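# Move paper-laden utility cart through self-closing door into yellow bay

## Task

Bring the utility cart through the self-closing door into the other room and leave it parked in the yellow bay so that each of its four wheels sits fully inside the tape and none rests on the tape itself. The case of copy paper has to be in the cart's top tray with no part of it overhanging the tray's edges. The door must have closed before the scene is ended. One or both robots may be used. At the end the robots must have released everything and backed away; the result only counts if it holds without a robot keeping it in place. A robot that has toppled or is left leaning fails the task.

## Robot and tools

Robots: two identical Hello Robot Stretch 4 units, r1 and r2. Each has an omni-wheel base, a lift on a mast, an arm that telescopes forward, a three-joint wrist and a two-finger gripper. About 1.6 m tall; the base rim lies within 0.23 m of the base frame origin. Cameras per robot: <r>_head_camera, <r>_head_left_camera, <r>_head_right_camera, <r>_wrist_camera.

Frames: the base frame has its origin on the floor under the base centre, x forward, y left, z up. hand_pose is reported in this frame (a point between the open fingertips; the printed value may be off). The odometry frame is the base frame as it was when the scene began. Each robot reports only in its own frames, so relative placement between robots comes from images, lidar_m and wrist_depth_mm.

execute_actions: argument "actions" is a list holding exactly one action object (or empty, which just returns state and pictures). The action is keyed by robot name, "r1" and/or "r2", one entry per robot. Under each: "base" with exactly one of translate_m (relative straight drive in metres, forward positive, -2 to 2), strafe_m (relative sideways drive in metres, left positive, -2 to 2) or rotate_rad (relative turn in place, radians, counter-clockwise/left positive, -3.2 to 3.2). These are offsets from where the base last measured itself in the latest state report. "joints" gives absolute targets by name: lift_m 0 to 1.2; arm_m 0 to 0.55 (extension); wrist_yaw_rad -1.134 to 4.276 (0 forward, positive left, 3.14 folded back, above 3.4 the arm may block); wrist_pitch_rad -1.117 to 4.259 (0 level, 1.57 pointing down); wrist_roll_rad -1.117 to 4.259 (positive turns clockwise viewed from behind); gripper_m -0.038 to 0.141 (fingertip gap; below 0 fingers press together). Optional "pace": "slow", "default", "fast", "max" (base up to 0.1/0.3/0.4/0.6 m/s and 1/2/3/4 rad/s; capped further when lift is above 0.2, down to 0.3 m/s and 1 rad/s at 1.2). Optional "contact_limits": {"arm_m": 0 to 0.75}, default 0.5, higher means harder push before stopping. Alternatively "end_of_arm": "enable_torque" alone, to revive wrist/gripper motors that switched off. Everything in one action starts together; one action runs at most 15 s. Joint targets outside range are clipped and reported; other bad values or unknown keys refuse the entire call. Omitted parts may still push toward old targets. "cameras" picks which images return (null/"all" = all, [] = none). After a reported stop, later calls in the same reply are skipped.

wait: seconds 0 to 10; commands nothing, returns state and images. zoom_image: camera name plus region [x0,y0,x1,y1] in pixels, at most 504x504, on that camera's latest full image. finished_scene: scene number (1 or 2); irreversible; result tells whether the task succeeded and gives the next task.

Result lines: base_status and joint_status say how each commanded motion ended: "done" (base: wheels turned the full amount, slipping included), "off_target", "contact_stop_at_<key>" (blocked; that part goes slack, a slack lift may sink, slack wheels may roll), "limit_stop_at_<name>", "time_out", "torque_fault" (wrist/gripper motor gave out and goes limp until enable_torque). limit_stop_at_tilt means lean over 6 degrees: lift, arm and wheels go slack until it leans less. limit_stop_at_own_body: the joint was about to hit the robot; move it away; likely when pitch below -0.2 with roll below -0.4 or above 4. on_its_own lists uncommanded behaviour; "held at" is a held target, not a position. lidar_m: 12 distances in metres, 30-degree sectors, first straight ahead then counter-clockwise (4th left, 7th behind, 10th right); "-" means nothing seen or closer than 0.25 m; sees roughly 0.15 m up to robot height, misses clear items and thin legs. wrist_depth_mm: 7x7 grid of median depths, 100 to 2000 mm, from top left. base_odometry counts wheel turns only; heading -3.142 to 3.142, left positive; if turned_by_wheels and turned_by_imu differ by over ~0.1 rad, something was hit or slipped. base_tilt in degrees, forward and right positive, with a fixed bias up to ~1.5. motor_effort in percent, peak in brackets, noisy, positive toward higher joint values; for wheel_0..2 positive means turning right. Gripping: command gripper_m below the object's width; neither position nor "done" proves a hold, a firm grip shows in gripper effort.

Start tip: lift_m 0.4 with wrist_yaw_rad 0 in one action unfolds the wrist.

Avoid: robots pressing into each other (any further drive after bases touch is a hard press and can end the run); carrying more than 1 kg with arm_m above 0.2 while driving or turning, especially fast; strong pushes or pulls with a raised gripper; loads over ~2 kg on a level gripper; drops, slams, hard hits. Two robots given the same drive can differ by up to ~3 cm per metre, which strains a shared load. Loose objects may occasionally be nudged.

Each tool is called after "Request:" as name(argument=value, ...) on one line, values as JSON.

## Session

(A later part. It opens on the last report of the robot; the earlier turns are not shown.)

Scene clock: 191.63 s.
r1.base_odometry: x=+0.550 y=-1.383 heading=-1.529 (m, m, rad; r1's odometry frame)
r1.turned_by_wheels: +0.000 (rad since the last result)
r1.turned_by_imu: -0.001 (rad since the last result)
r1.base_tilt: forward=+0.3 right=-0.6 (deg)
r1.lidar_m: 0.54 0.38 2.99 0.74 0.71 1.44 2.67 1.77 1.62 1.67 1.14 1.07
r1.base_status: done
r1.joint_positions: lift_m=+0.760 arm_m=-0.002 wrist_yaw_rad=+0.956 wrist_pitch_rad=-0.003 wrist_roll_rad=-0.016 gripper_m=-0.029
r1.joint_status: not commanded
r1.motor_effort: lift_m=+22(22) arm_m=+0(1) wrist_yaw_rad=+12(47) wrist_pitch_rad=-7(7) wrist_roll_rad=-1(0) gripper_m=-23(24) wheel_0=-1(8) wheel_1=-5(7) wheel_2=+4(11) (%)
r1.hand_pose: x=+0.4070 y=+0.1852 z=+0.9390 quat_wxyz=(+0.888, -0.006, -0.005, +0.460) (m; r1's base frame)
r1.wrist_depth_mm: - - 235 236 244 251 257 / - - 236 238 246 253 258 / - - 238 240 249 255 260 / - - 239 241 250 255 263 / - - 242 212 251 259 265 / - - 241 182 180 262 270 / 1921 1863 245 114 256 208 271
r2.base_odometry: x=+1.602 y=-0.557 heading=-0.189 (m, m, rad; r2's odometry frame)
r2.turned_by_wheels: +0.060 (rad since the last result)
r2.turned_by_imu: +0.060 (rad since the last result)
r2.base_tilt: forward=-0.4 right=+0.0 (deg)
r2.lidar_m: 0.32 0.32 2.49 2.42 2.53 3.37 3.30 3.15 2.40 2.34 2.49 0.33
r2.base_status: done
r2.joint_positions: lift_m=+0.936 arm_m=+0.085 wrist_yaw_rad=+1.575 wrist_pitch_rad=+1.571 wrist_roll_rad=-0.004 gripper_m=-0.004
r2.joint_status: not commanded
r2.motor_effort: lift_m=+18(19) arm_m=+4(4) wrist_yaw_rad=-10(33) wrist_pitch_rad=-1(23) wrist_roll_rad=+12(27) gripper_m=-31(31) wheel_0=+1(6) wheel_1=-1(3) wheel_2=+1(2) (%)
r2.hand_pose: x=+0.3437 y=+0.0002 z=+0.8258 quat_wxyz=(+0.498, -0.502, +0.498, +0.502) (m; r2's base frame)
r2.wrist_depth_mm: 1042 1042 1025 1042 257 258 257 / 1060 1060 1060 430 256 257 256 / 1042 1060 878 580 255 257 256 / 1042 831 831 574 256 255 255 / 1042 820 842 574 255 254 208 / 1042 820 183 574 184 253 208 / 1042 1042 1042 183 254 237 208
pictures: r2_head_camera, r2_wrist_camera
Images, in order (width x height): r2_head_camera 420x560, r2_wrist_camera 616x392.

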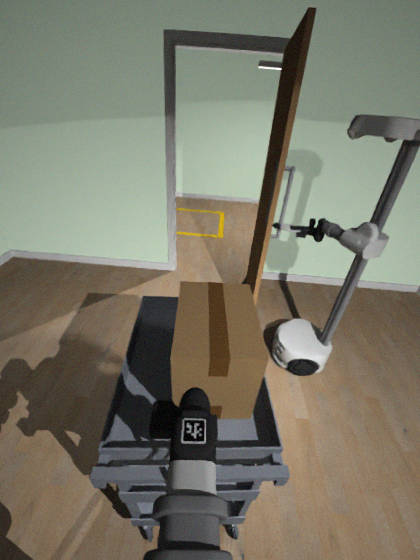

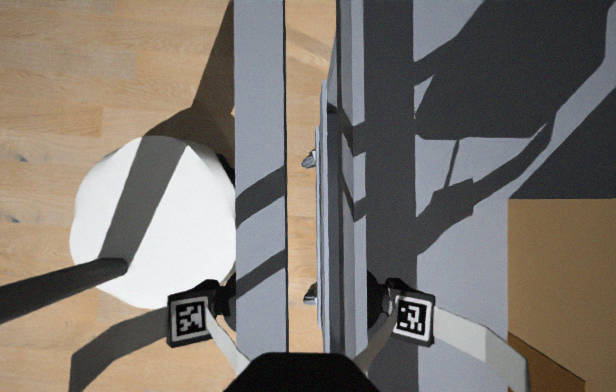

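Request:
execute_actions(actions=[{"r2":{"base":{"translate_m":0.7}}}], cameras=["r2_head_camera","r2_wrist_camera","r2_head_left_camera"])

Scene clock: 196.10 s.
r1.base_odometry: x=+0.550 y=-1.383 heading=-1.529 (m, m, rad; r1's odometry frame)
r1.turned_by_wheels: +0.000 (rad since the last result)
r1.turned_by_imu: -0.001 (rad since the last result)
r1.base_tilt: forward=+0.3 right=-0.6 (deg)
r1.lidar_m: 0.53 0.38 0.61 0.60 0.81 4.73 2.72 1.75 1.63 1.66 1.18 1.07
r1.base_status: not commanded
r1.joint_positions: lift_m=+0.760 arm_m=-0.002 wrist_yaw_rad=+0.956 wrist_pitch_rad=-0.003 wrist_roll_rad=-0.016 gripper_m=-0.029
r1.joint_status: not commanded
r1.motor_effort: lift_m=+22(22) arm_m=+0(0) wrist_yaw_rad=+13(12) wrist_pitch_rad=-6(6) wrist_roll_rad=+0(0) gripper_m=-23(22) wheel_0=-1(1) wheel_1=-5(5) wheel_2=+4(4) (%)
r1.hand_pose: x=+0.4070 y=+0.1852 z=+0.9390 quat_wxyz=(+0.888, -0.006, -0.005, +0.460) (m; r1's base frame)
r1.wrist_depth_mm: - - 235 236 245 251 257 / - - 236 237 246 253 259 / 535 - 237 239 249 256 262 / 539 - 240 242 250 256 263 / 535 574 241 212 252 258 264 / 504 554 239 182 180 262 267 / 904 931 244 114 256 208 270
r2.base_odometry: x=+2.290 y=-0.688 heading=-0.188 (m, m, rad; r2's odometry frame)
r2.turned_by_wheels: +0.001 (rad since the last result)
r2.turned_by_imu: +0.010 (rad since the last result)
r2.base_tilt: forward=-0.2 right=+0.2 (deg)
r2.lidar_m: 0.32 0.30 2.42 2.37 2.52 3.63 4.05 3.19 2.45 2.40 0.85 0.35
r2.base_status: done
r2.joint_positions: lift_m=+0.936 arm_m=+0.085 wrist_yaw_rad=+1.586 wrist_pitch_rad=+1.562 wrist_roll_rad=-0.013 gripper_m=-0.004
r2.joint_status: not commanded
r2.on_its_own: wrist_yaw_rad is at rest, and its effort (-42) is outside its rest range (-13 to +13); wrist_pitch_rad is at rest, and its effort (+25) is outside its rest range (-23 to +23); wrist_roll_rad is at rest, and its effort (+36) is outside its rest range (-13 to +13)
r2.motor_effort: lift_m=+20(19) arm_m=+4(4) wrist_yaw_rad=-42(48) wrist_pitch_rad=+25(33) wrist_roll_rad=+36(41) gripper_m=-33(34) wheel_0=+8(12) wheel_1=+3(10) wheel_2=+6(13) (%)
r2.hand_pose: x=+0.3436 y=+0.0037 z=+0.8257 quat_wxyz=(+0.495, -0.505, +0.491, +0.509) (m; r2's base frame)
r2.wrist_depth_mm: 1060 1060 187 258 258 258 259 / 1042 1042 187 439 257 256 258 / 1042 1042 187 580 257 257 257 / 1025 842 185 580 255 255 199 / 1042 831 831 831 254 255 206 / 1042 831 183 574 183 254 212 / 1025 1025 1025 182 251 252 211
pictures: r2_head_camera, r2_head_left_camera, r2_wrist_camera
Images, in order (width x height): r2_head_camera 420x560, r2_head_left_camera 420x672, r2_wrist_camera 616x392.

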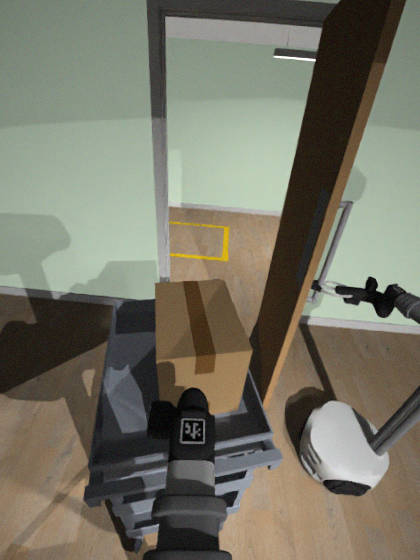

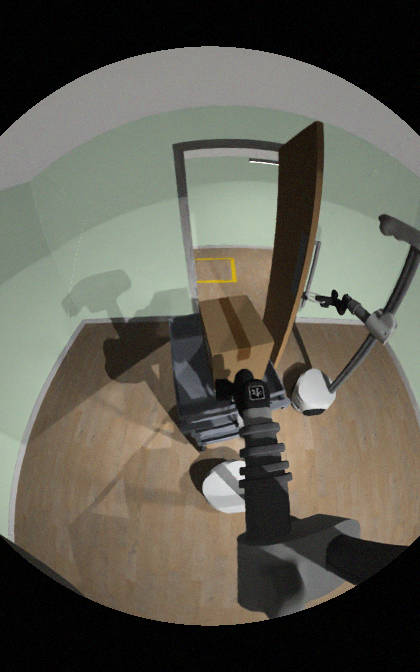

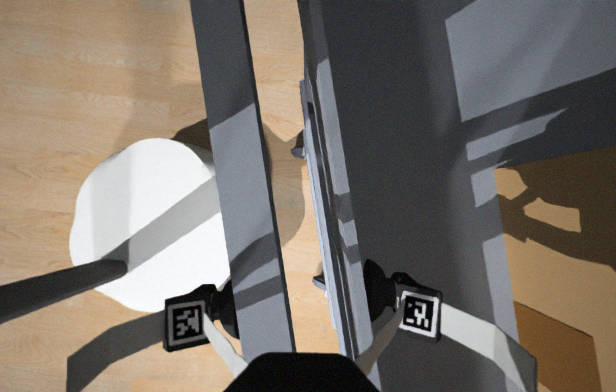

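Request:
execute_actions(actions=[{"r2":{"base":{"rotate_rad":-0.04},"pace":"slow"}}], cameras=["r2_head_camera","r2_wrist_camera","r1_head_left_camera"])

Scene clock: 207.07 s.
r1.base_odometry: x=+0.550 y=-1.383 heading=-1.529 (m, m, rad; r1's odometry frame)
r1.turned_by_wheels: +0.000 (rad since the last result)
r1.turned_by_imu: -0.001 (rad since the last result)
r1.base_tilt: forward=+0.4 right=-0.7 (deg)
r1.lidar_m: 0.53 0.39 0.60 0.57 0.83 4.72 2.65 1.78 1.64 1.67 1.17 1.07
r1.base_status: not commanded
r1.joint_positions: lift_m=+0.760 arm_m=-0.002 wrist_yaw_rad=+0.956 wrist_pitch_rad=-0.003 wrist_roll_rad=-0.016 gripper_m=-0.029
r1.joint_status: not commanded
r1.motor_effort: lift_m=+21(22) arm_m=+0(0) wrist_yaw_rad=+12(12) wrist_pitch_rad=-7(7) wrist_roll_rad=-1(0) gripper_m=-23(21) wheel_0=-1(1) wheel_1=-5(5) wheel_2=+4(4) (%)
r1.hand_pose: x=+0.4070 y=+0.1852 z=+0.9390 quat_wxyz=(+0.888, -0.006, -0.005, +0.460) (m; r1's base frame)
r1.wrist_depth_mm: - - 235 237 245 252 256 / - - 236 237 247 253 257 / 521 - 238 239 249 255 260 / 521 - 239 242 249 257 263 / 521 634 241 213 252 258 266 / 488 539 240 182 180 262 268 / 1397 931 244 113 257 208 270
r2.base_odometry: x=+2.290 y=-0.688 heading=-0.226 (m, m, rad; r2's odometry frame)
r2.turned_by_wheels: -0.039 (rad since the last result)
r2.turned_by_imu: -0.037 (rad since the last result)
r2.base_tilt: forward=-0.1 right=-0.1 (deg)
r2.lidar_m: 0.34 0.28 2.44 2.36 2.50 3.49 4.08 3.27 2.48 2.39 0.84 0.34
r2.base_status: done
r2.joint_positions: lift_m=+0.936 arm_m=+0.085 wrist_yaw_rad=+1.586 wrist_pitch_rad=+1.563 wrist_roll_rad=-0.014 gripper_m=-0.004
r2.joint_status: not commanded
r2.on_its_own: wrist_yaw_rad is at rest, and its effort (-44) is outside its rest range (-13 to +13); wrist_roll_rad is at rest, and its effort (+38) is outside its rest range (-13 to +13)
r2.motor_effort: lift_m=+20(19) arm_m=+4(4) wrist_yaw_rad=-44(48) wrist_pitch_rad=+22(47) wrist_roll_rad=+38(39) gripper_m=-34(34) wheel_0=+7(12) wheel_1=+4(5) wheel_2=+6(10) (%)
r2.hand_pose: x=+0.3436 y=+0.0035 z=+0.8257 quat_wxyz=(+0.494, -0.505, +0.491, +0.509) (m; r2's base frame)
r2.wrist_depth_mm: 1060 1042 187 258 257 258 258 / 1060 1042 186 256 258 256 257 / 1042 1025 186 535 256 256 257 / 1042 831 185 580 254 255 198 / 1025 831 831 831 254 253 206 / 1008 831 183 891 184 254 213 / 1025 1025 1042 182 252 253 215
pictures: r1_head_left_camera, r2_head_camera, r2_wrist_camera
Images, in order (width x height): r1_head_left_camera 420x672, r2_head_camera 420x560, r2_wrist_camera 616x392.

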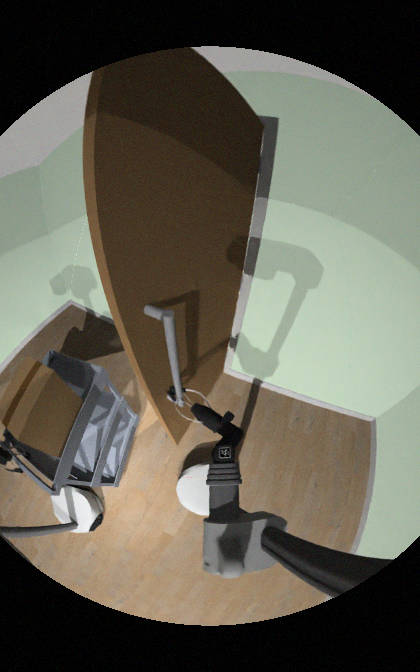

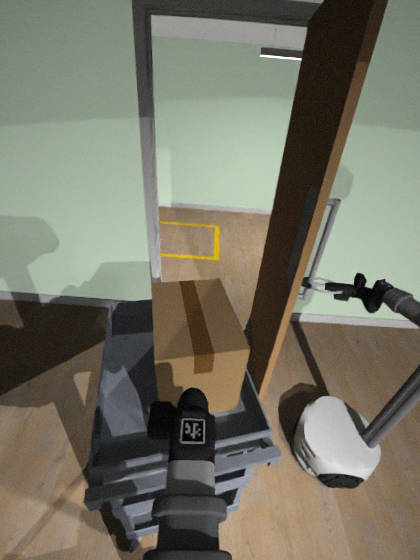

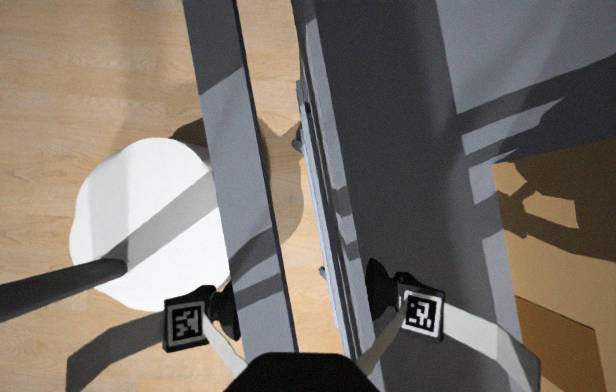

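Request:
execute_actions(actions=[{"r2":{"base":{"translate_m":0.22}}}], cameras=["r2_head_camera","r2_wrist_camera"])

Scene clock: 210.53 s.
r1.base_odometry: x=+0.550 y=-1.383 heading=-1.529 (m, m, rad; r1's odometry frame)
r1.turned_by_wheels: +0.000 (rad since the last result)
r1.turned_by_imu: -0.001 (rad since the last result)
r1.base_tilt: forward=+0.3 right=-0.6 (deg)
r1.lidar_m: 0.53 0.39 0.47 0.50 0.72 4.72 2.67 1.76 1.61 1.65 1.15 1.07
r1.base_status: not commanded
r1.joint_positions: lift_m=+0.760 arm_m=-0.002 wrist_yaw_rad=+0.956 wrist_pitch_rad=-0.003 wrist_roll_rad=-0.016 gripper_m=-0.029
r1.joint_status: not commanded
r1.motor_effort: lift_m=+22(22) arm_m=+0(0) wrist_yaw_rad=+12(12) wrist_pitch_rad=-7(6) wrist_roll_rad=+0(0) gripper_m=-22(22) wheel_0=-1(1) wheel_1=-5(5) wheel_2=+4(4) (%)
r1.hand_pose: x=+0.4070 y=+0.1852 z=+0.9390 quat_wxyz=(+0.888, -0.006, -0.005, +0.460) (m; r1's base frame)
r1.wrist_depth_mm: - - 235 236 245 252 256 / - - 236 238 247 253 257 / 402 404 238 239 248 255 260 / 404 413 240 242 250 256 264 / 410 413 243 212 252 259 267 / 362 368 240 183 180 262 267 / 359 368 244 114 257 207 271
r2.base_odometry: x=+2.504 y=-0.737 heading=-0.227 (m, m, rad; r2's odometry frame)
r2.turned_by_wheels: -0.001 (rad since the last result)
r2.turned_by_imu: -0.001 (rad since the last result)
r2.base_tilt: forward=-0.4 right=+0.1 (deg)
r2.lidar_m: 0.30 0.32 2.41 2.36 2.49 3.47 - 3.29 2.47 2.41 0.71 0.32
r2.base_status: done
r2.joint_positions: lift_m=+0.936 arm_m=+0.085 wrist_yaw_rad=+1.559 wrist_pitch_rad=+1.579 wrist_roll_rad=+0.010 gripper_m=-0.004
r2.joint_status: not commanded
r2.on_its_own: wrist_yaw_rad is at rest, and its effort (+34) is outside its rest range (-13 to +13); wrist_pitch_rad is at rest, and its effort (-24) is outside its rest range (-23 to +23); wrist_roll_rad is at rest, and its effort (-29) is outside its rest range (-13 to +13)
r2.motor_effort: lift_m=+19(19) arm_m=+4(4) wrist_yaw_rad=+34(34) wrist_pitch_rad=-24(23) wrist_roll_rad=-29(27) gripper_m=-29(31) wheel_0=-3(11) wheel_1=-1(10) wheel_2=-4(11) (%)
r2.hand_pose: x=+0.3436 y=-0.0035 z=+0.8257 quat_wxyz=(+0.503, -0.497, +0.507, +0.493) (m; r2's base frame)
r2.wrist_depth_mm: 1025 1042 1025 185 254 254 255 / 1042 1078 1042 184 254 255 254 / 1042 1060 1042 539 254 254 254 / 1060 842 831 504 256 254 254 / 1042 831 831 554 254 254 218 / 647 842 183 504 184 254 208 / 1025 1042 1042 183 254 158 202
pictures: r2_head_camera, r2_wrist_camera
Images, in order (width x height): r2_head_camera 420x560, r2_wrist_camera 616x392.

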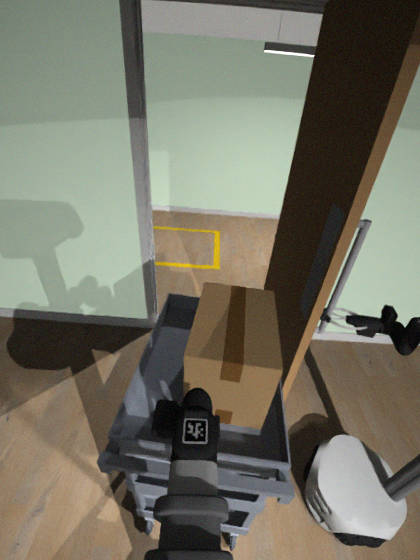

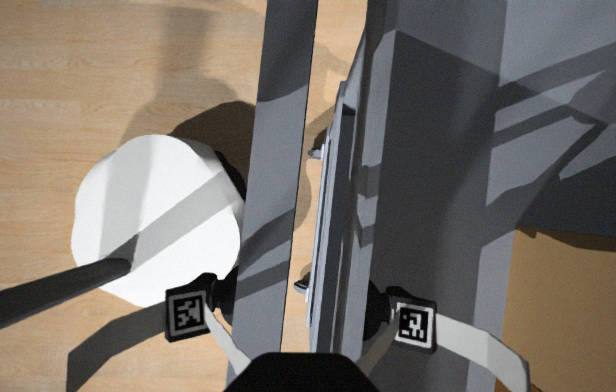

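Request:
execute_actions(actions=[{"r2":{"base":{"translate_m":0.25},"joints":{"wrist_roll_rad":-0.06}}}], cameras=["r2_head_camera","r2_wrist_camera"])

Scene clock: 214.10 s.
r1.base_odometry: x=+0.550 y=-1.383 heading=-1.529 (m, m, rad; r1's odometry frame)
r1.turned_by_wheels: +0.000 (rad since the last result)
r1.turned_by_imu: -0.001 (rad since the last result)
r1.base_tilt: forward=+0.3 right=-0.7 (deg)
r1.lidar_m: 0.53 0.39 0.50 0.59 3.99 4.73 2.65 1.77 1.64 1.65 1.17 1.06
r1.base_status: not commanded
r1.joint_positions: lift_m=+0.760 arm_m=-0.002 wrist_yaw_rad=+0.956 wrist_pitch_rad=-0.003 wrist_roll_rad=-0.016 gripper_m=-0.029
r1.joint_status: not commanded
r1.motor_effort: lift_m=+22(22) arm_m=+0(0) wrist_yaw_rad=+12(12) wrist_pitch_rad=-7(7) wrist_roll_rad=+0(0) gripper_m=-24(23) wheel_0=-1(1) wheel_1=-5(5) wheel_2=+4(4) (%)
r1.hand_pose: x=+0.4070 y=+0.1852 z=+0.9390 quat_wxyz=(+0.888, -0.006, -0.005, +0.460) (m; r1's base frame)
r1.wrist_depth_mm: 564 - 234 236 244 251 256 / 574 - 236 237 247 254 257 / - 603 237 240 249 254 260 / - - 240 241 250 257 263 / - 609 242 212 252 259 266 / 382 384 239 183 180 262 268 / 382 387 245 113 256 208 270
r2.base_odometry: x=+2.747 y=-0.794 heading=-0.228 (m, m, rad; r2's odometry frame)
r2.turned_by_wheels: -0.001 (rad since the last result)
r2.turned_by_imu: -0.003 (rad since the last result)
r2.base_tilt: forward=-0.2 right=-0.1 (deg)
r2.lidar_m: 0.31 0.34 2.04 2.36 2.47 3.44 - 3.31 2.49 0.60 0.61 0.31
r2.base_status: done
r2.joint_positions: lift_m=+0.936 arm_m=+0.085 wrist_yaw_rad=+1.556 wrist_pitch_rad=+1.580 wrist_roll_rad=-0.047 gripper_m=-0.004
r2.joint_status: all done
r2.on_its_own: wrist_yaw_rad is at rest, and its effort (+44) is outside its rest range (-13 to +13); wrist_pitch_rad is at rest, and its effort (-26) is outside its rest range (-23 to +23); wrist_roll_rad is at rest, and its effort (-39) is outside its rest range (-13 to +13)
r2.motor_effort: lift_m=+20(20) arm_m=+4(4) wrist_yaw_rad=+44(46) wrist_pitch_rad=-26(30) wrist_roll_rad=-39(38) gripper_m=-33(35) wheel_0=-6(9) wheel_1=-1(5) wheel_2=-4(17) (%)
r2.hand_pose: x=+0.3436 y=-0.0040 z=+0.8257 quat_wxyz=(+0.489, -0.510, +0.494, +0.506) (m; r2's base frame)
r2.wrist_depth_mm: 1042 1042 1060 183 262 253 253 / 1042 1060 1025 183 254 254 253 / 1042 831 1042 183 253 252 253 / 1025 831 842 182 253 254 253 / 1042 820 820 504 252 253 253 / 1042 831 182 504 187 252 211 / 1042 1042 1060 183 252 159 201
pictures: r2_head_camera, r2_wrist_camera
Images, in order (width x height): r2_head_camera 420x560, r2_wrist_camera 616x392.

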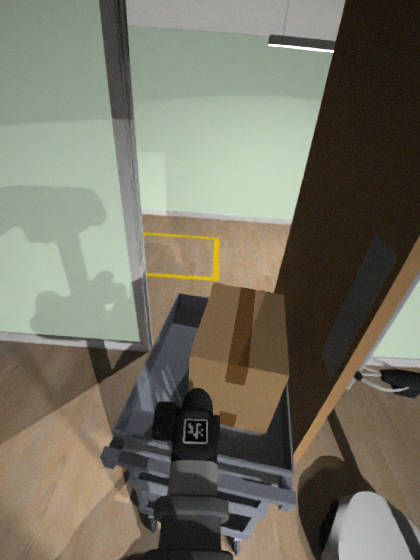

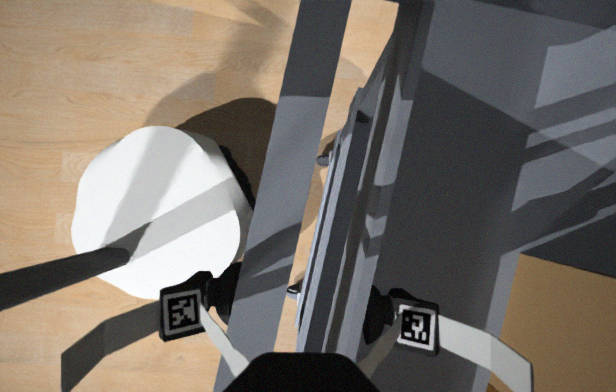

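Request:
execute_actions(actions=[{"r2":{"joints":{"gripper_m":-0.02,"lift_m":0.931}}}], cameras=["r2_head_camera","r2_wrist_camera"])

Scene clock: 218.23 s.
r1.base_odometry: x=+0.550 y=-1.383 heading=-1.529 (m, m, rad; r1's odometry frame)
r1.turned_by_wheels: +0.000 (rad since the last result)
r1.turned_by_imu: -0.001 (rad since the last result)
r1.base_tilt: forward=+0.3 right=-0.6 (deg)
r1.lidar_m: 0.53 0.37 0.51 0.60 3.97 4.73 2.68 1.75 1.64 1.67 1.14 1.07
r1.base_status: not commanded
r1.joint_positions: lift_m=+0.760 arm_m=-0.002 wrist_yaw_rad=+0.956 wrist_pitch_rad=-0.003 wrist_roll_rad=-0.016 gripper_m=-0.029
r1.joint_status: not commanded
r1.motor_effort: lift_m=+22(22) arm_m=+0(0) wrist_yaw_rad=+12(12) wrist_pitch_rad=-7(7) wrist_roll_rad=-1(0) gripper_m=-21(22) wheel_0=-1(1) wheel_1=-5(5) wheel_2=+4(4) (%)
r1.hand_pose: x=+0.4070 y=+0.1852 z=+0.9390 quat_wxyz=(+0.888, -0.006, -0.005, +0.460) (m; r1's base frame)
r1.wrist_depth_mm: 559 - 233 236 246 251 256 / 574 - 236 237 246 253 257 / - 597 237 240 249 255 260 / - - 239 242 251 257 263 / - 621 242 213 252 259 265 / 382 382 240 182 180 262 267 / 384 384 244 113 257 207 271
r2.base_odometry: x=+2.747 y=-0.794 heading=-0.228 (m, m, rad; r2's odometry frame)
r2.turned_by_wheels: +0.000 (rad since the last result)
r2.turned_by_imu: +0.001 (rad since the last result)
r2.base_tilt: forward=-0.2 right=+0.0 (deg)
r2.lidar_m: 0.30 0.36 2.04 2.34 2.48 3.45 - 3.34 2.49 0.61 0.61 0.31
r2.base_status: not commanded
r2.joint_positions: lift_m=+0.931 arm_m=+0.085 wrist_yaw_rad=+1.556 wrist_pitch_rad=+1.580 wrist_roll_rad=-0.047 gripper_m=-0.019
r2.joint_status: all done
r2.on_its_own: wrist_yaw_rad is at rest, and its effort (+44) is outside its rest range (-13 to +13); wrist_pitch_rad is at rest, and its effort (-26) is outside its rest range (-23 to +23); wrist_roll_rad is at rest, and its effort (-38) is outside its rest range (-13 to +13)
r2.motor_effort: lift_m=+16(19) arm_m=+4(4) wrist_yaw_rad=+44(44) wrist_pitch_rad=-26(26) wrist_roll_rad=-38(39) gripper_m=-33(31) wheel_0=-7(6) wheel_1=-1(2) wheel_2=-4(4) (%)
r2.hand_pose: x=+0.3436 y=-0.0040 z=+0.8210 quat_wxyz=(+0.489, -0.510, +0.494, +0.506) (m; r2's base frame)
r2.wrist_depth_mm: 1042 1042 1042 179 257 250 250 / 1042 1042 1042 179 250 249 249 / 1025 831 1042 179 249 249 250 / 1060 820 831 500 247 249 249 / 1042 820 831 564 249 249 248 / 1042 169 179 564 187 249 210 / 1042 1042 179 179 249 160 195
pictures: r2_head_camera, r2_wrist_camera
Images, in order (width x height): r2_head_camera 420x560, r2_wrist_camera 616x392.

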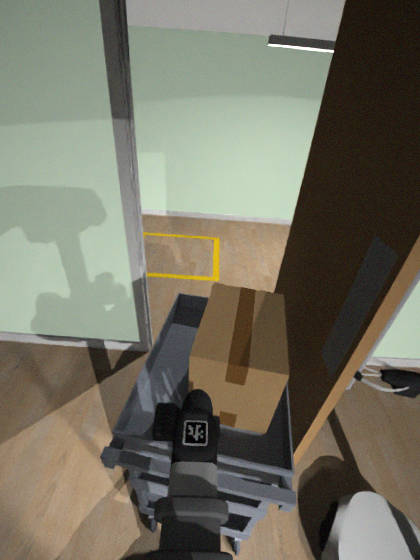

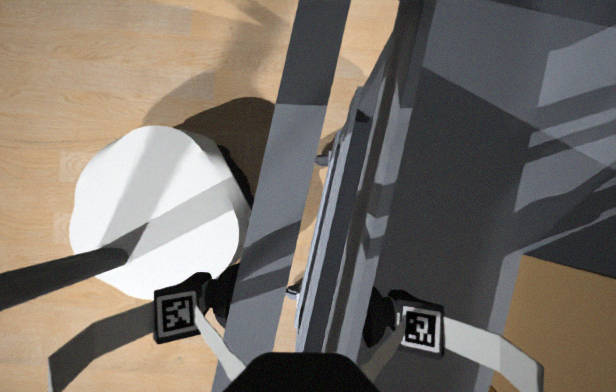

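Request:
execute_actions(actions=[{"r1":{"base":{"strafe_m":-0.05}},"r2":{"base":{"strafe_m":-0.045}}}], cameras=["r2_head_camera","r2_wrist_camera"])

Scene clock: 220.93 s.
r1.base_odometry: x=+0.500 y=-1.385 heading=-1.529 (m, m, rad; r1's odometry frame)
r1.turned_by_wheels: +0.001 (rad since the last result)
r1.turned_by_imu: +0.000 (rad since the last result)
r1.base_tilt: forward=+0.4 right=-0.6 (deg)
r1.lidar_m: 0.54 0.37 0.50 0.60 3.99 4.75 2.59 1.70 1.57 1.61 1.15 1.06
r1.base_status: done
r1.joint_positions: lift_m=+0.760 arm_m=-0.002 wrist_yaw_rad=+0.968 wrist_pitch_rad=-0.003 wrist_roll_rad=-0.016 gripper_m=-0.029
r1.joint_status: not commanded
r1.on_its_own: wrist_yaw_rad is at rest, and its effort (-22) is outside its rest range (-13 to +13)
r1.motor_effort: lift_m=+22(22) arm_m=+0(0) wrist_yaw_rad=-22(23) wrist_pitch_rad=-7(7) wrist_roll_rad=-1(0) gripper_m=-20(24) wheel_0=+3(10) wheel_1=+2(13) wheel_2=+2(6) (%)
r1.hand_pose: x=+0.4048 y=+0.1880 z=+0.9390 quat_wxyz=(+0.885, -0.006, -0.005, +0.465) (m; r1's base frame)
r1.wrist_depth_mm: 559 - 229 170 245 254 262 / 580 - 231 170 247 256 264 / - - 233 170 249 257 266 / - - 236 170 251 259 268 / - 732 236 173 253 262 268 / 394 399 182 173 182 265 274 / 397 399 240 113 258 263 276
r2.base_odometry: x=+2.737 y=-0.838 heading=-0.228 (m, m, rad; r2's odometry frame)
r2.turned_by_wheels: -0.001 (rad since the last result)
r2.turned_by_imu: +0.000 (rad since the last result)
r2.base_tilt: forward=-0.2 right=+0.0 (deg)
r2.lidar_m: 0.33 0.34 2.03 2.40 2.53 3.48 - 3.26 2.45 0.61 0.61 0.32
r2.base_status: done
r2.joint_positions: lift_m=+0.931 arm_m=+0.085 wrist_yaw_rad=+1.561 wrist_pitch_rad=+1.572 wrist_roll_rad=-0.049 gripper_m=-0.019
r2.joint_status: not commanded
r2.on_its_own: wrist_yaw_rad is at rest, and its effort (+31) is outside its rest range (-13 to +13); wrist_roll_rad is at rest, and its effort (-33) is outside its rest range (-13 to +13)
r2.motor_effort: lift_m=+17(17) arm_m=+4(4) wrist_yaw_rad=+31(42) wrist_pitch_rad=-3(26) wrist_roll_rad=-33(39) gripper_m=-31(32) wheel_0=-4(7) wheel_1=-2(11) wheel_2=-2(2) (%)
r2.hand_pose: x=+0.3437 y=-0.0014 z=+0.8209 quat_wxyz=(+0.490, -0.510, +0.491, +0.509) (m; r2's base frame)
r2.wrist_depth_mm: 1042 1060 1060 181 252 253 253 / 1025 1060 1025 181 252 252 252 / 1042 1042 1042 181 250 252 252 / 1025 842 820 504 251 250 251 / 1025 831 820 500 250 251 234 / 1025 831 179 569 187 249 211 / 1042 1042 1025 179 249 234 200
pictures: r2_head_camera, r2_wrist_camera
Images, in order (width x height): r2_head_camera 420x560, r2_wrist_camera 616x392.

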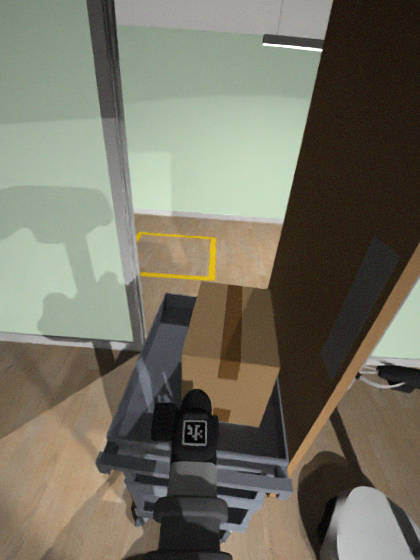

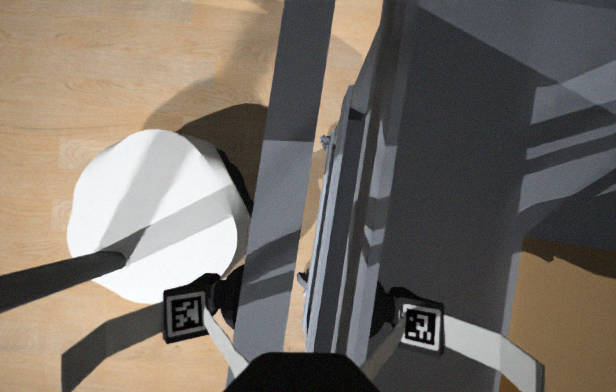

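Request:
execute_actions(actions=[{"r2":{"base":{"translate_m":0.3}}}], cameras=["r2_head_camera","r2_wrist_camera"])

Scene clock: 224.23 s.
r1.base_odometry: x=+0.500 y=-1.385 heading=-1.529 (m, m, rad; r1's odometry frame)
r1.turned_by_wheels: +0.000 (rad since the last result)
r1.turned_by_imu: -0.001 (rad since the last result)
r1.base_tilt: forward=+0.3 right=-0.7 (deg)
r1.lidar_m: 0.55 0.38 0.56 0.61 4.04 4.74 2.59 1.72 1.59 1.61 1.14 1.05
r1.base_status: not commanded
r1.joint_positions: lift_m=+0.760 arm_m=-0.002 wrist_yaw_rad=+0.968 wrist_pitch_rad=-0.003 wrist_roll_rad=-0.016 gripper_m=-0.029
r1.joint_status: not commanded
r1.on_its_own: wrist_yaw_rad is at rest, and its effort (-22) is outside its rest range (-13 to +13)
r1.motor_effort: lift_m=+22(22) arm_m=+0(0) wrist_yaw_rad=-22(22) wrist_pitch_rad=-7(7) wrist_roll_rad=+0(0) gripper_m=-20(21) wheel_0=+4(4) wheel_1=+2(3) wheel_2=+2(2) (%)
r1.hand_pose: x=+0.4048 y=+0.1880 z=+0.9390 quat_wxyz=(+0.885, -0.006, -0.005, +0.465) (m; r1's base frame)
r1.wrist_depth_mm: 539 580 229 169 245 254 262 / - - 232 170 247 256 263 / - - 233 169 249 257 266 / - - 235 171 251 259 267 / - - 236 173 252 263 271 / - - 182 173 182 265 274 / 1921 1921 240 113 257 264 277
r2.base_odometry: x=+3.030 y=-0.906 heading=-0.228 (m, m, rad; r2's odometry frame)
r2.turned_by_wheels: +0.000 (rad since the last result)
r2.turned_by_imu: -0.001 (rad since the last result)
r2.base_tilt: forward=-0.3 right=+0.1 (deg)
r2.lidar_m: 0.33 0.32 1.59 2.38 2.51 3.45 - 3.30 0.74 0.57 0.43 0.33
r2.base_status: done
r2.joint_positions: lift_m=+0.931 arm_m=+0.085 wrist_yaw_rad=+1.573 wrist_pitch_rad=+1.573 wrist_roll_rad=-0.063 gripper_m=-0.019
r2.joint_status: not commanded
r2.motor_effort: lift_m=+17(18) arm_m=+3(4) wrist_yaw_rad=-6(31) wrist_pitch_rad=-6(23) wrist_roll_rad=+7(32) gripper_m=-31(32) wheel_0=+0(4) wheel_1=+0(4) wheel_2=+3(15) (%)
r2.hand_pose: x=+0.3438 y=-0.0004 z=+0.8209 quat_wxyz=(+0.483, -0.516, +0.484, +0.515) (m; r2's base frame)
r2.wrist_depth_mm: 1042 1060 1025 1060 252 252 253 / 1025 1025 1025 421 252 251 252 / 1042 831 831 574 253 252 252 / 1042 842 820 580 252 252 250 / 820 831 820 569 251 251 212 / 1025 842 180 544 180 251 210 / 1025 1025 1025 179 249 248 202
pictures: r2_head_camera, r2_wrist_camera
Images, in order (width x height): r2_head_camera 420x560, r2_wrist_camera 616x392.

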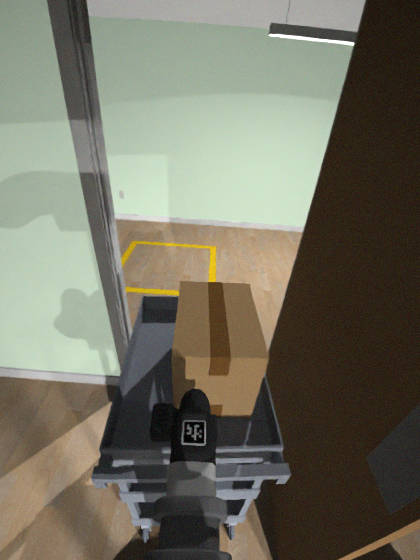

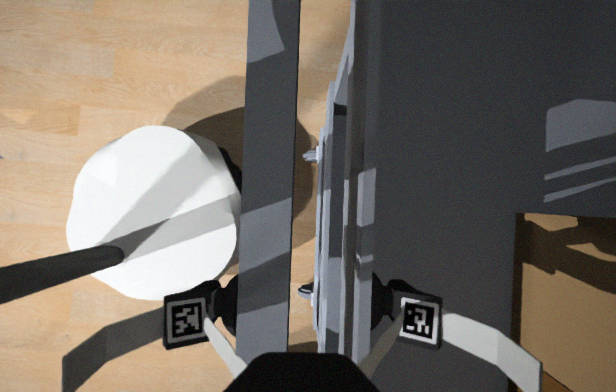

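Request:
execute_actions(actions=[{"r2":{"base":{"translate_m":0.42},"joints":{"wrist_roll_rad":0.06}}}], cameras=["r2_head_camera","r2_wrist_camera","r2_head_left_camera"])

Scene clock: 229.93 s.
r1.base_odometry: x=+0.500 y=-1.385 heading=-1.529 (m, m, rad; r1's odometry frame)
r1.turned_by_wheels: +0.000 (rad since the last result)
r1.turned_by_imu: -0.002 (rad since the last result)
r1.base_tilt: forward=+0.4 right=-0.7 (deg)
r1.lidar_m: 0.54 0.38 0.67 3.21 4.06 4.74 2.59 1.73 1.58 1.62 1.16 1.04
r1.base_status: not commanded
r1.joint_positions: lift_m=+0.760 arm_m=-0.002 wrist_yaw_rad=+0.968 wrist_pitch_rad=-0.003 wrist_roll_rad=-0.016 gripper_m=-0.029
r1.joint_status: not commanded
r1.on_its_own: wrist_yaw_rad is at rest, and its effort (-22) is outside its rest range (-13 to +13)
r1.motor_effort: lift_m=+22(22) arm_m=+0(0) wrist_yaw_rad=-22(22) wrist_pitch_rad=-7(7) wrist_roll_rad=-1(1) gripper_m=-20(21) wheel_0=+4(4) wheel_1=+2(2) wheel_2=+3(2) (%)
r1.hand_pose: x=+0.4048 y=+0.1880 z=+0.9390 quat_wxyz=(+0.885, -0.006, -0.005, +0.465) (m; r1's base frame)
r1.wrist_depth_mm: - - 229 170 245 254 260 / - - 231 170 247 256 264 / - - 233 169 249 257 267 / - - 235 170 251 262 267 / - - 237 173 252 263 270 / - - 181 172 183 266 273 / 1983 1863 239 113 258 264 276
r2.base_odometry: x=+3.439 y=-1.000 heading=-0.227 (m, m, rad; r2's odometry frame)
r2.turned_by_wheels: +0.001 (rad since the last result)
r2.turned_by_imu: +0.008 (rad since the last result)
r2.base_tilt: forward=-0.4 right=+0.2 (deg)
r2.lidar_m: 0.34 0.31 0.97 2.36 2.50 3.51 - 3.29 0.39 0.38 0.41 0.35
r2.base_status: done
r2.joint_positions: lift_m=+0.931 arm_m=+0.085 wrist_yaw_rad=+1.586 wrist_pitch_rad=+1.561 wrist_roll_rad=+0.047 gripper_m=-0.019
r2.joint_status: all done
r2.on_its_own: wrist_yaw_rad is at rest, and its effort (-43) is outside its rest range (-13 to +13); wrist_pitch_rad is at rest, and its effort (+30) is outside its rest range (-23 to +23); wrist_roll_rad is at rest, and its effort (+35) is outside its rest range (-13 to +13)
r2.motor_effort: lift_m=+17(17) arm_m=+3(3) wrist_yaw_rad=-43(42) wrist_pitch_rad=+30(29) wrist_roll_rad=+35(39) gripper_m=-34(32) wheel_0=+8(13) wheel_1=+3(8) wheel_2=+5(7) (%)
r2.hand_pose: x=+0.3438 y=+0.0042 z=+0.8209 quat_wxyz=(+0.510, -0.489, +0.506, +0.494) (m; r2's base frame)
r2.wrist_depth_mm: 1060 1060 183 255 255 255 255 / 1060 1060 183 462 253 253 254 / 1060 1060 181 585 253 253 252 / 1042 831 181 574 252 252 198 / 1025 831 831 809 250 251 202 / 621 831 179 500 180 250 208 / 1042 946 564 179 249 247 206
pictures: r2_head_camera, r2_head_left_camera, r2_wrist_camera
Images, in order (width x height): r2_head_camera 420x560, r2_head_left_camera 420x672, r2_wrist_camera 616x392.

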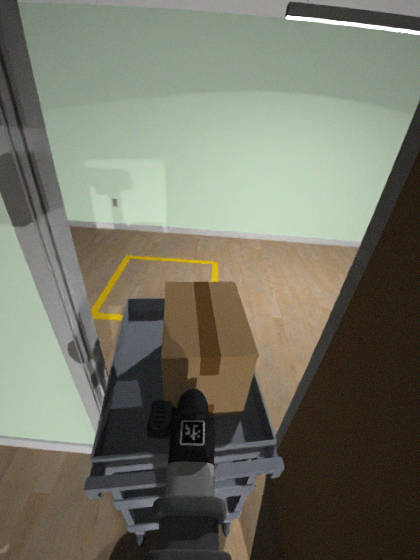

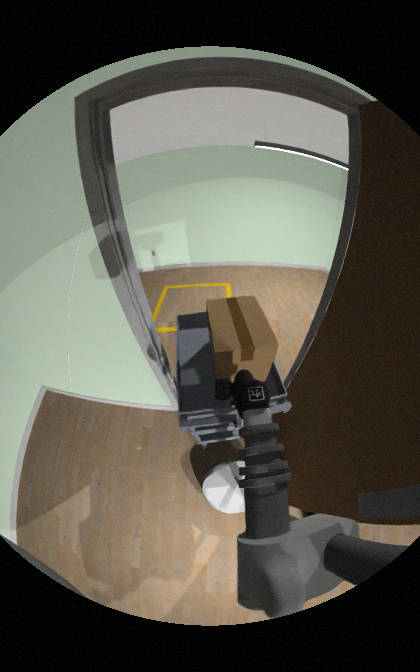

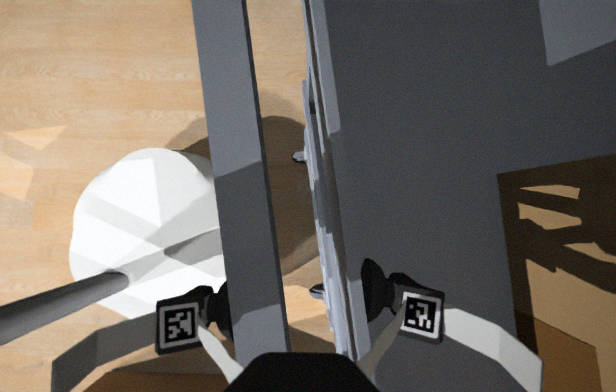

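Request:
execute_actions(actions=[{"r2":{"base":{"translate_m":1.15},"joints":{"wrist_roll_rad":-0.2}}}], cameras=["r2_head_camera","r2_wrist_camera","r2_head_left_camera","r2_head_right_camera"])

Scene clock: 241.23 s.
r1.base_odometry: x=+0.500 y=-1.385 heading=-1.529 (m, m, rad; r1's odometry frame)
r1.turned_by_wheels: +0.000 (rad since the last result)
r1.turned_by_imu: -0.003 (rad since the last result)
r1.base_tilt: forward=+0.3 right=-0.7 (deg)
r1.lidar_m: 0.55 0.38 2.93 3.20 4.03 4.74 2.59 1.69 1.58 1.61 1.15 1.04
r1.base_status: not commanded
r1.joint_positions: lift_m=+0.760 arm_m=-0.002 wrist_yaw_rad=+0.968 wrist_pitch_rad=-0.003 wrist_roll_rad=-0.016 gripper_m=-0.029
r1.joint_status: not commanded
r1.on_its_own: wrist_yaw_rad is at rest, and its effort (-21) is outside its rest range (-13 to +13)
r1.motor_effort: lift_m=+22(22) arm_m=+0(0) wrist_yaw_rad=-21(22) wrist_pitch_rad=-7(6) wrist_roll_rad=+0(0) gripper_m=-20(21) wheel_0=+4(4) wheel_1=+3(2) wheel_2=+2(2) (%)
r1.hand_pose: x=+0.4048 y=+0.1880 z=+0.9390 quat_wxyz=(+0.885, -0.006, -0.005, +0.465) (m; r1's base frame)
r1.wrist_depth_mm: - - 230 170 245 255 262 / - - 231 170 246 255 264 / - - 233 170 250 258 265 / - - 236 170 251 260 267 / - - 236 173 253 262 271 / - - 181 172 182 265 273 / 1921 1808 239 113 257 263 274
r2.base_odometry: x=+4.559 y=-1.258 heading=-0.226 (m, m, rad; r2's odometry frame)
r2.turned_by_wheels: +0.001 (rad since the last result)
r2.turned_by_imu: +0.009 (rad since the last result)
r2.base_tilt: forward=-0.3 right=+0.1 (deg)
r2.lidar_m: 0.30 0.28 2.39 1.21 0.51 0.56 - 0.65 0.60 1.66 2.57 0.34
r2.base_status: done
r2.joint_positions: lift_m=+0.931 arm_m=+0.085 wrist_yaw_rad=+1.585 wrist_pitch_rad=+1.562 wrist_roll_rad=-0.213 gripper_m=-0.019
r2.joint_status: all done
r2.on_its_own: wrist_yaw_rad is at rest, and its effort (-40) is outside its rest range (-13 to +13); wrist_pitch_rad is at rest, and its effort (+25) is outside its rest range (-23 to +23); wrist_roll_rad is at rest, and its effort (+36) is outside its rest range (-13 to +13)
r2.motor_effort: lift_m=+17(17) arm_m=+3(3) wrist_yaw_rad=-40(43) wrist_pitch_rad=+25(32) wrist_roll_rad=+36(42) gripper_m=-33(34) wheel_0=+6(12) wheel_1=+2(8) wheel_2=+6(15) (%)
r2.hand_pose: x=+0.3438 y=+0.0037 z=+0.8209 quat_wxyz=(+0.442, -0.552, +0.438, +0.555) (m; r2's base frame)
r2.wrist_depth_mm: 1042 1060 183 1060 254 255 256 / 1042 1025 182 535 254 254 254 / 1042 809 181 569 253 253 254 / 1042 842 831 517 251 251 203 / 699 820 831 569 250 252 207 / 1025 1025 179 500 180 248 211 / 1025 1025 1042 179 247 249 207
pictures: r2_head_camera, r2_head_left_camera, r2_head_right_camera, r2_wrist_camera
Images, in order (width x height): r2_head_camera 420x560, r2_head_left_camera 420x672, r2_head_right_camera 420x672, r2_wrist_camera 616x392.

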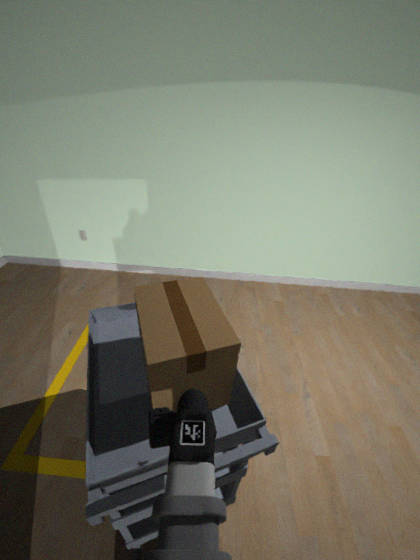

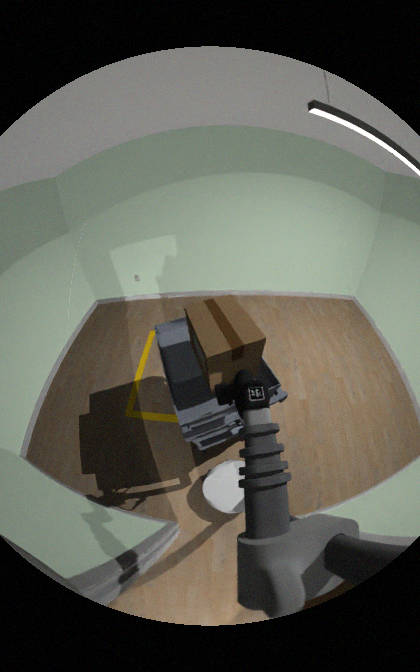

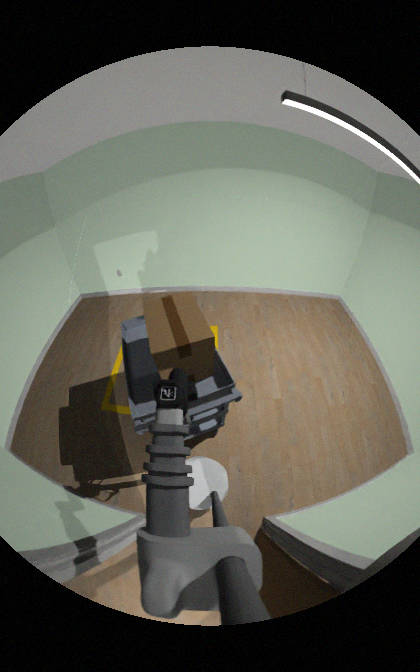

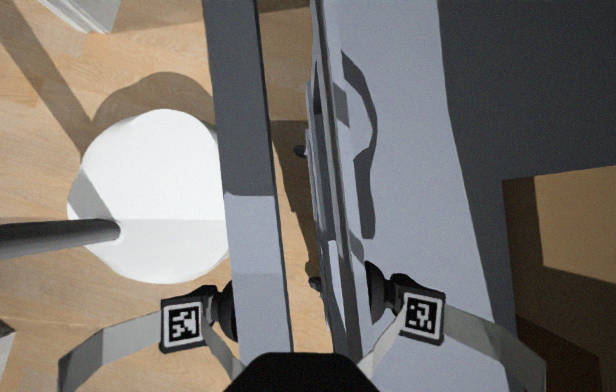

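Request:
execute_actions(actions=[{"r1":{"joints":{"gripper_m":0.11}},"r2":{"base":{"strafe_m":0.23}}}], cameras=["r1_head_camera","r1_wrist_camera","r2_head_camera","r2_wrist_camera","r2_head_right_camera"])

Scene clock: 249.00 s.
r1.base_odometry: x=+0.500 y=-1.385 heading=-1.529 (m, m, rad; r1's odometry frame)
r1.turned_by_wheels: +0.000 (rad since the last result)
r1.turned_by_imu: -0.002 (rad since the last result)
r1.base_tilt: forward=+0.4 right=-0.7 (deg)
r1.lidar_m: 0.87 0.73 2.95 3.20 4.04 4.72 2.58 1.72 1.58 1.61 1.16 1.05
r1.base_status: not commanded
r1.joint_positions: lift_m=+0.760 arm_m=-0.002 wrist_yaw_rad=+0.960 wrist_pitch_rad=-0.003 wrist_roll_rad=-0.016 gripper_m=+0.110
r1.joint_status: all done
r1.motor_effort: lift_m=+22(22) arm_m=+1(0) wrist_yaw_rad=-2(28) wrist_pitch_rad=-7(7) wrist_roll_rad=-1(0) gripper_m=-2(21) wheel_0=+2(4) wheel_1=+2(2) wheel_2=+2(3) (%)
r1.hand_pose: x=+0.4061 y=+0.1863 z=+0.9390 quat_wxyz=(+0.887, -0.006, -0.005, +0.462) (m; r1's base frame)
r1.wrist_depth_mm: - - - 591 564 525 504 / - - - 597 574 530 500 / - - - 609 564 539 508 / - - - 603 574 535 508 / - - - 609 574 535 504 / - - - 615 574 521 512 / 1983 1921 - 113 574 539 512
r2.base_odometry: x=+4.611 y=-1.034 heading=-0.227 (m, m, rad; r2's odometry frame)
r2.turned_by_wheels: -0.001 (rad since the last result)
r2.turned_by_imu: -0.001 (rad since the last result)
r2.base_tilt: forward=-0.3 right=-0.1 (deg)
r2.lidar_m: 0.32 0.33 2.17 1.18 0.49 0.37 1.16 0.85 0.79 1.61 2.82 0.34
r2.base_status: done
r2.joint_positions: lift_m=+0.931 arm_m=+0.085 wrist_yaw_rad=+1.558 wrist_pitch_rad=+1.577 wrist_roll_rad=-0.188 gripper_m=-0.019
r2.joint_status: not commanded
r2.on_its_own: wrist_yaw_rad is at rest, and its effort (+38) is outside its rest range (-13 to +13); wrist_roll_rad is at rest, and its effort (-35) is outside its rest range (-13 to +13)
r2.motor_effort: lift_m=+18(18) arm_m=+3(3) wrist_yaw_rad=+38(40) wrist_pitch_rad=-15(30) wrist_roll_rad=-35(36) gripper_m=-34(33) wheel_0=-4(13) wheel_1=-3(11) wheel_2=-4(6) (%)
r2.hand_pose: x=+0.3438 y=-0.0028 z=+0.8208 quat_wxyz=(+0.453, -0.543, +0.456, +0.541) (m; r2's base frame)
r2.wrist_depth_mm: 854 1042 1042 181 251 252 252 / 904 1060 1042 181 251 252 252 / 1042 831 831 180 251 250 251 / 1042 842 831 504 251 252 251 / 683 820 831 535 250 252 225 / 1042 1025 180 569 186 250 213 / 1025 1042 1042 179 249 168 196
pictures: r1_head_camera, r1_wrist_camera, r2_head_camera, r2_head_right_camera, r2_wrist_camera
Images, in order (width x height): r1_head_camera 420x560, r1_wrist_camera 616x392, r2_head_camera 420x560, r2_head_right_camera 420x672, r2_wrist_camera 616x392.

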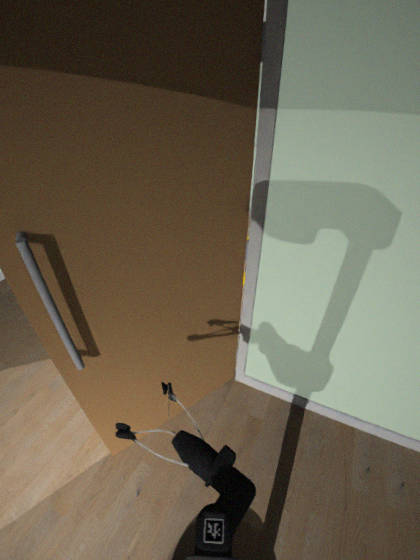

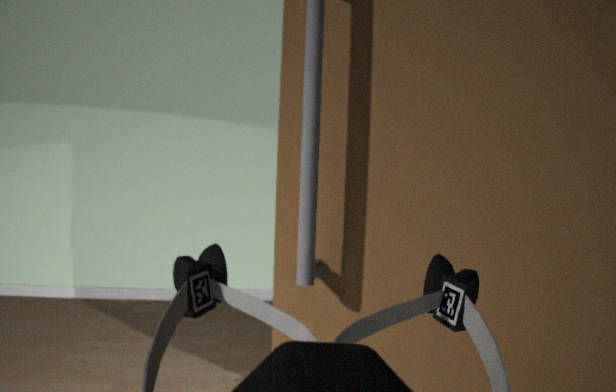

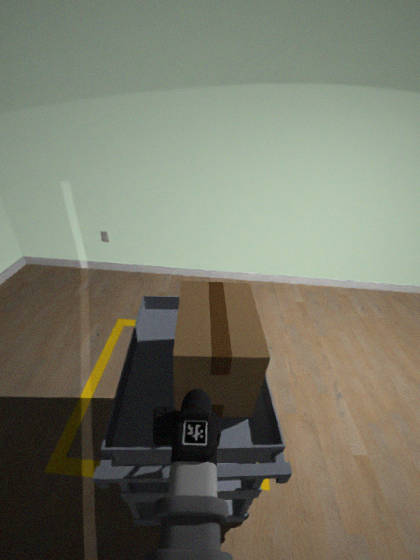

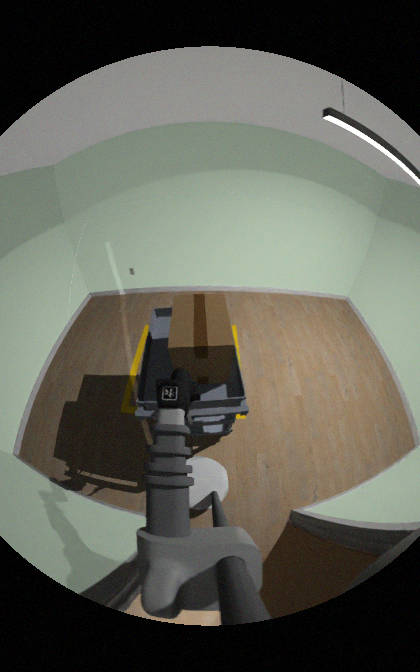

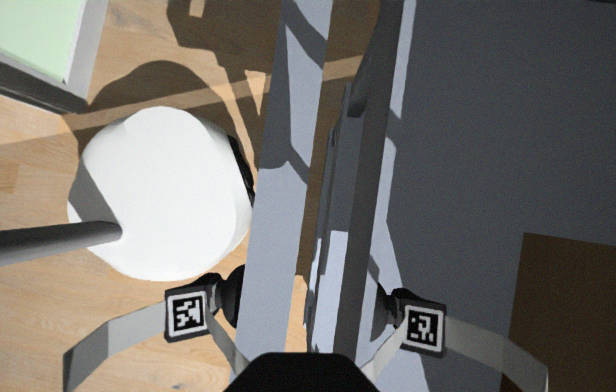

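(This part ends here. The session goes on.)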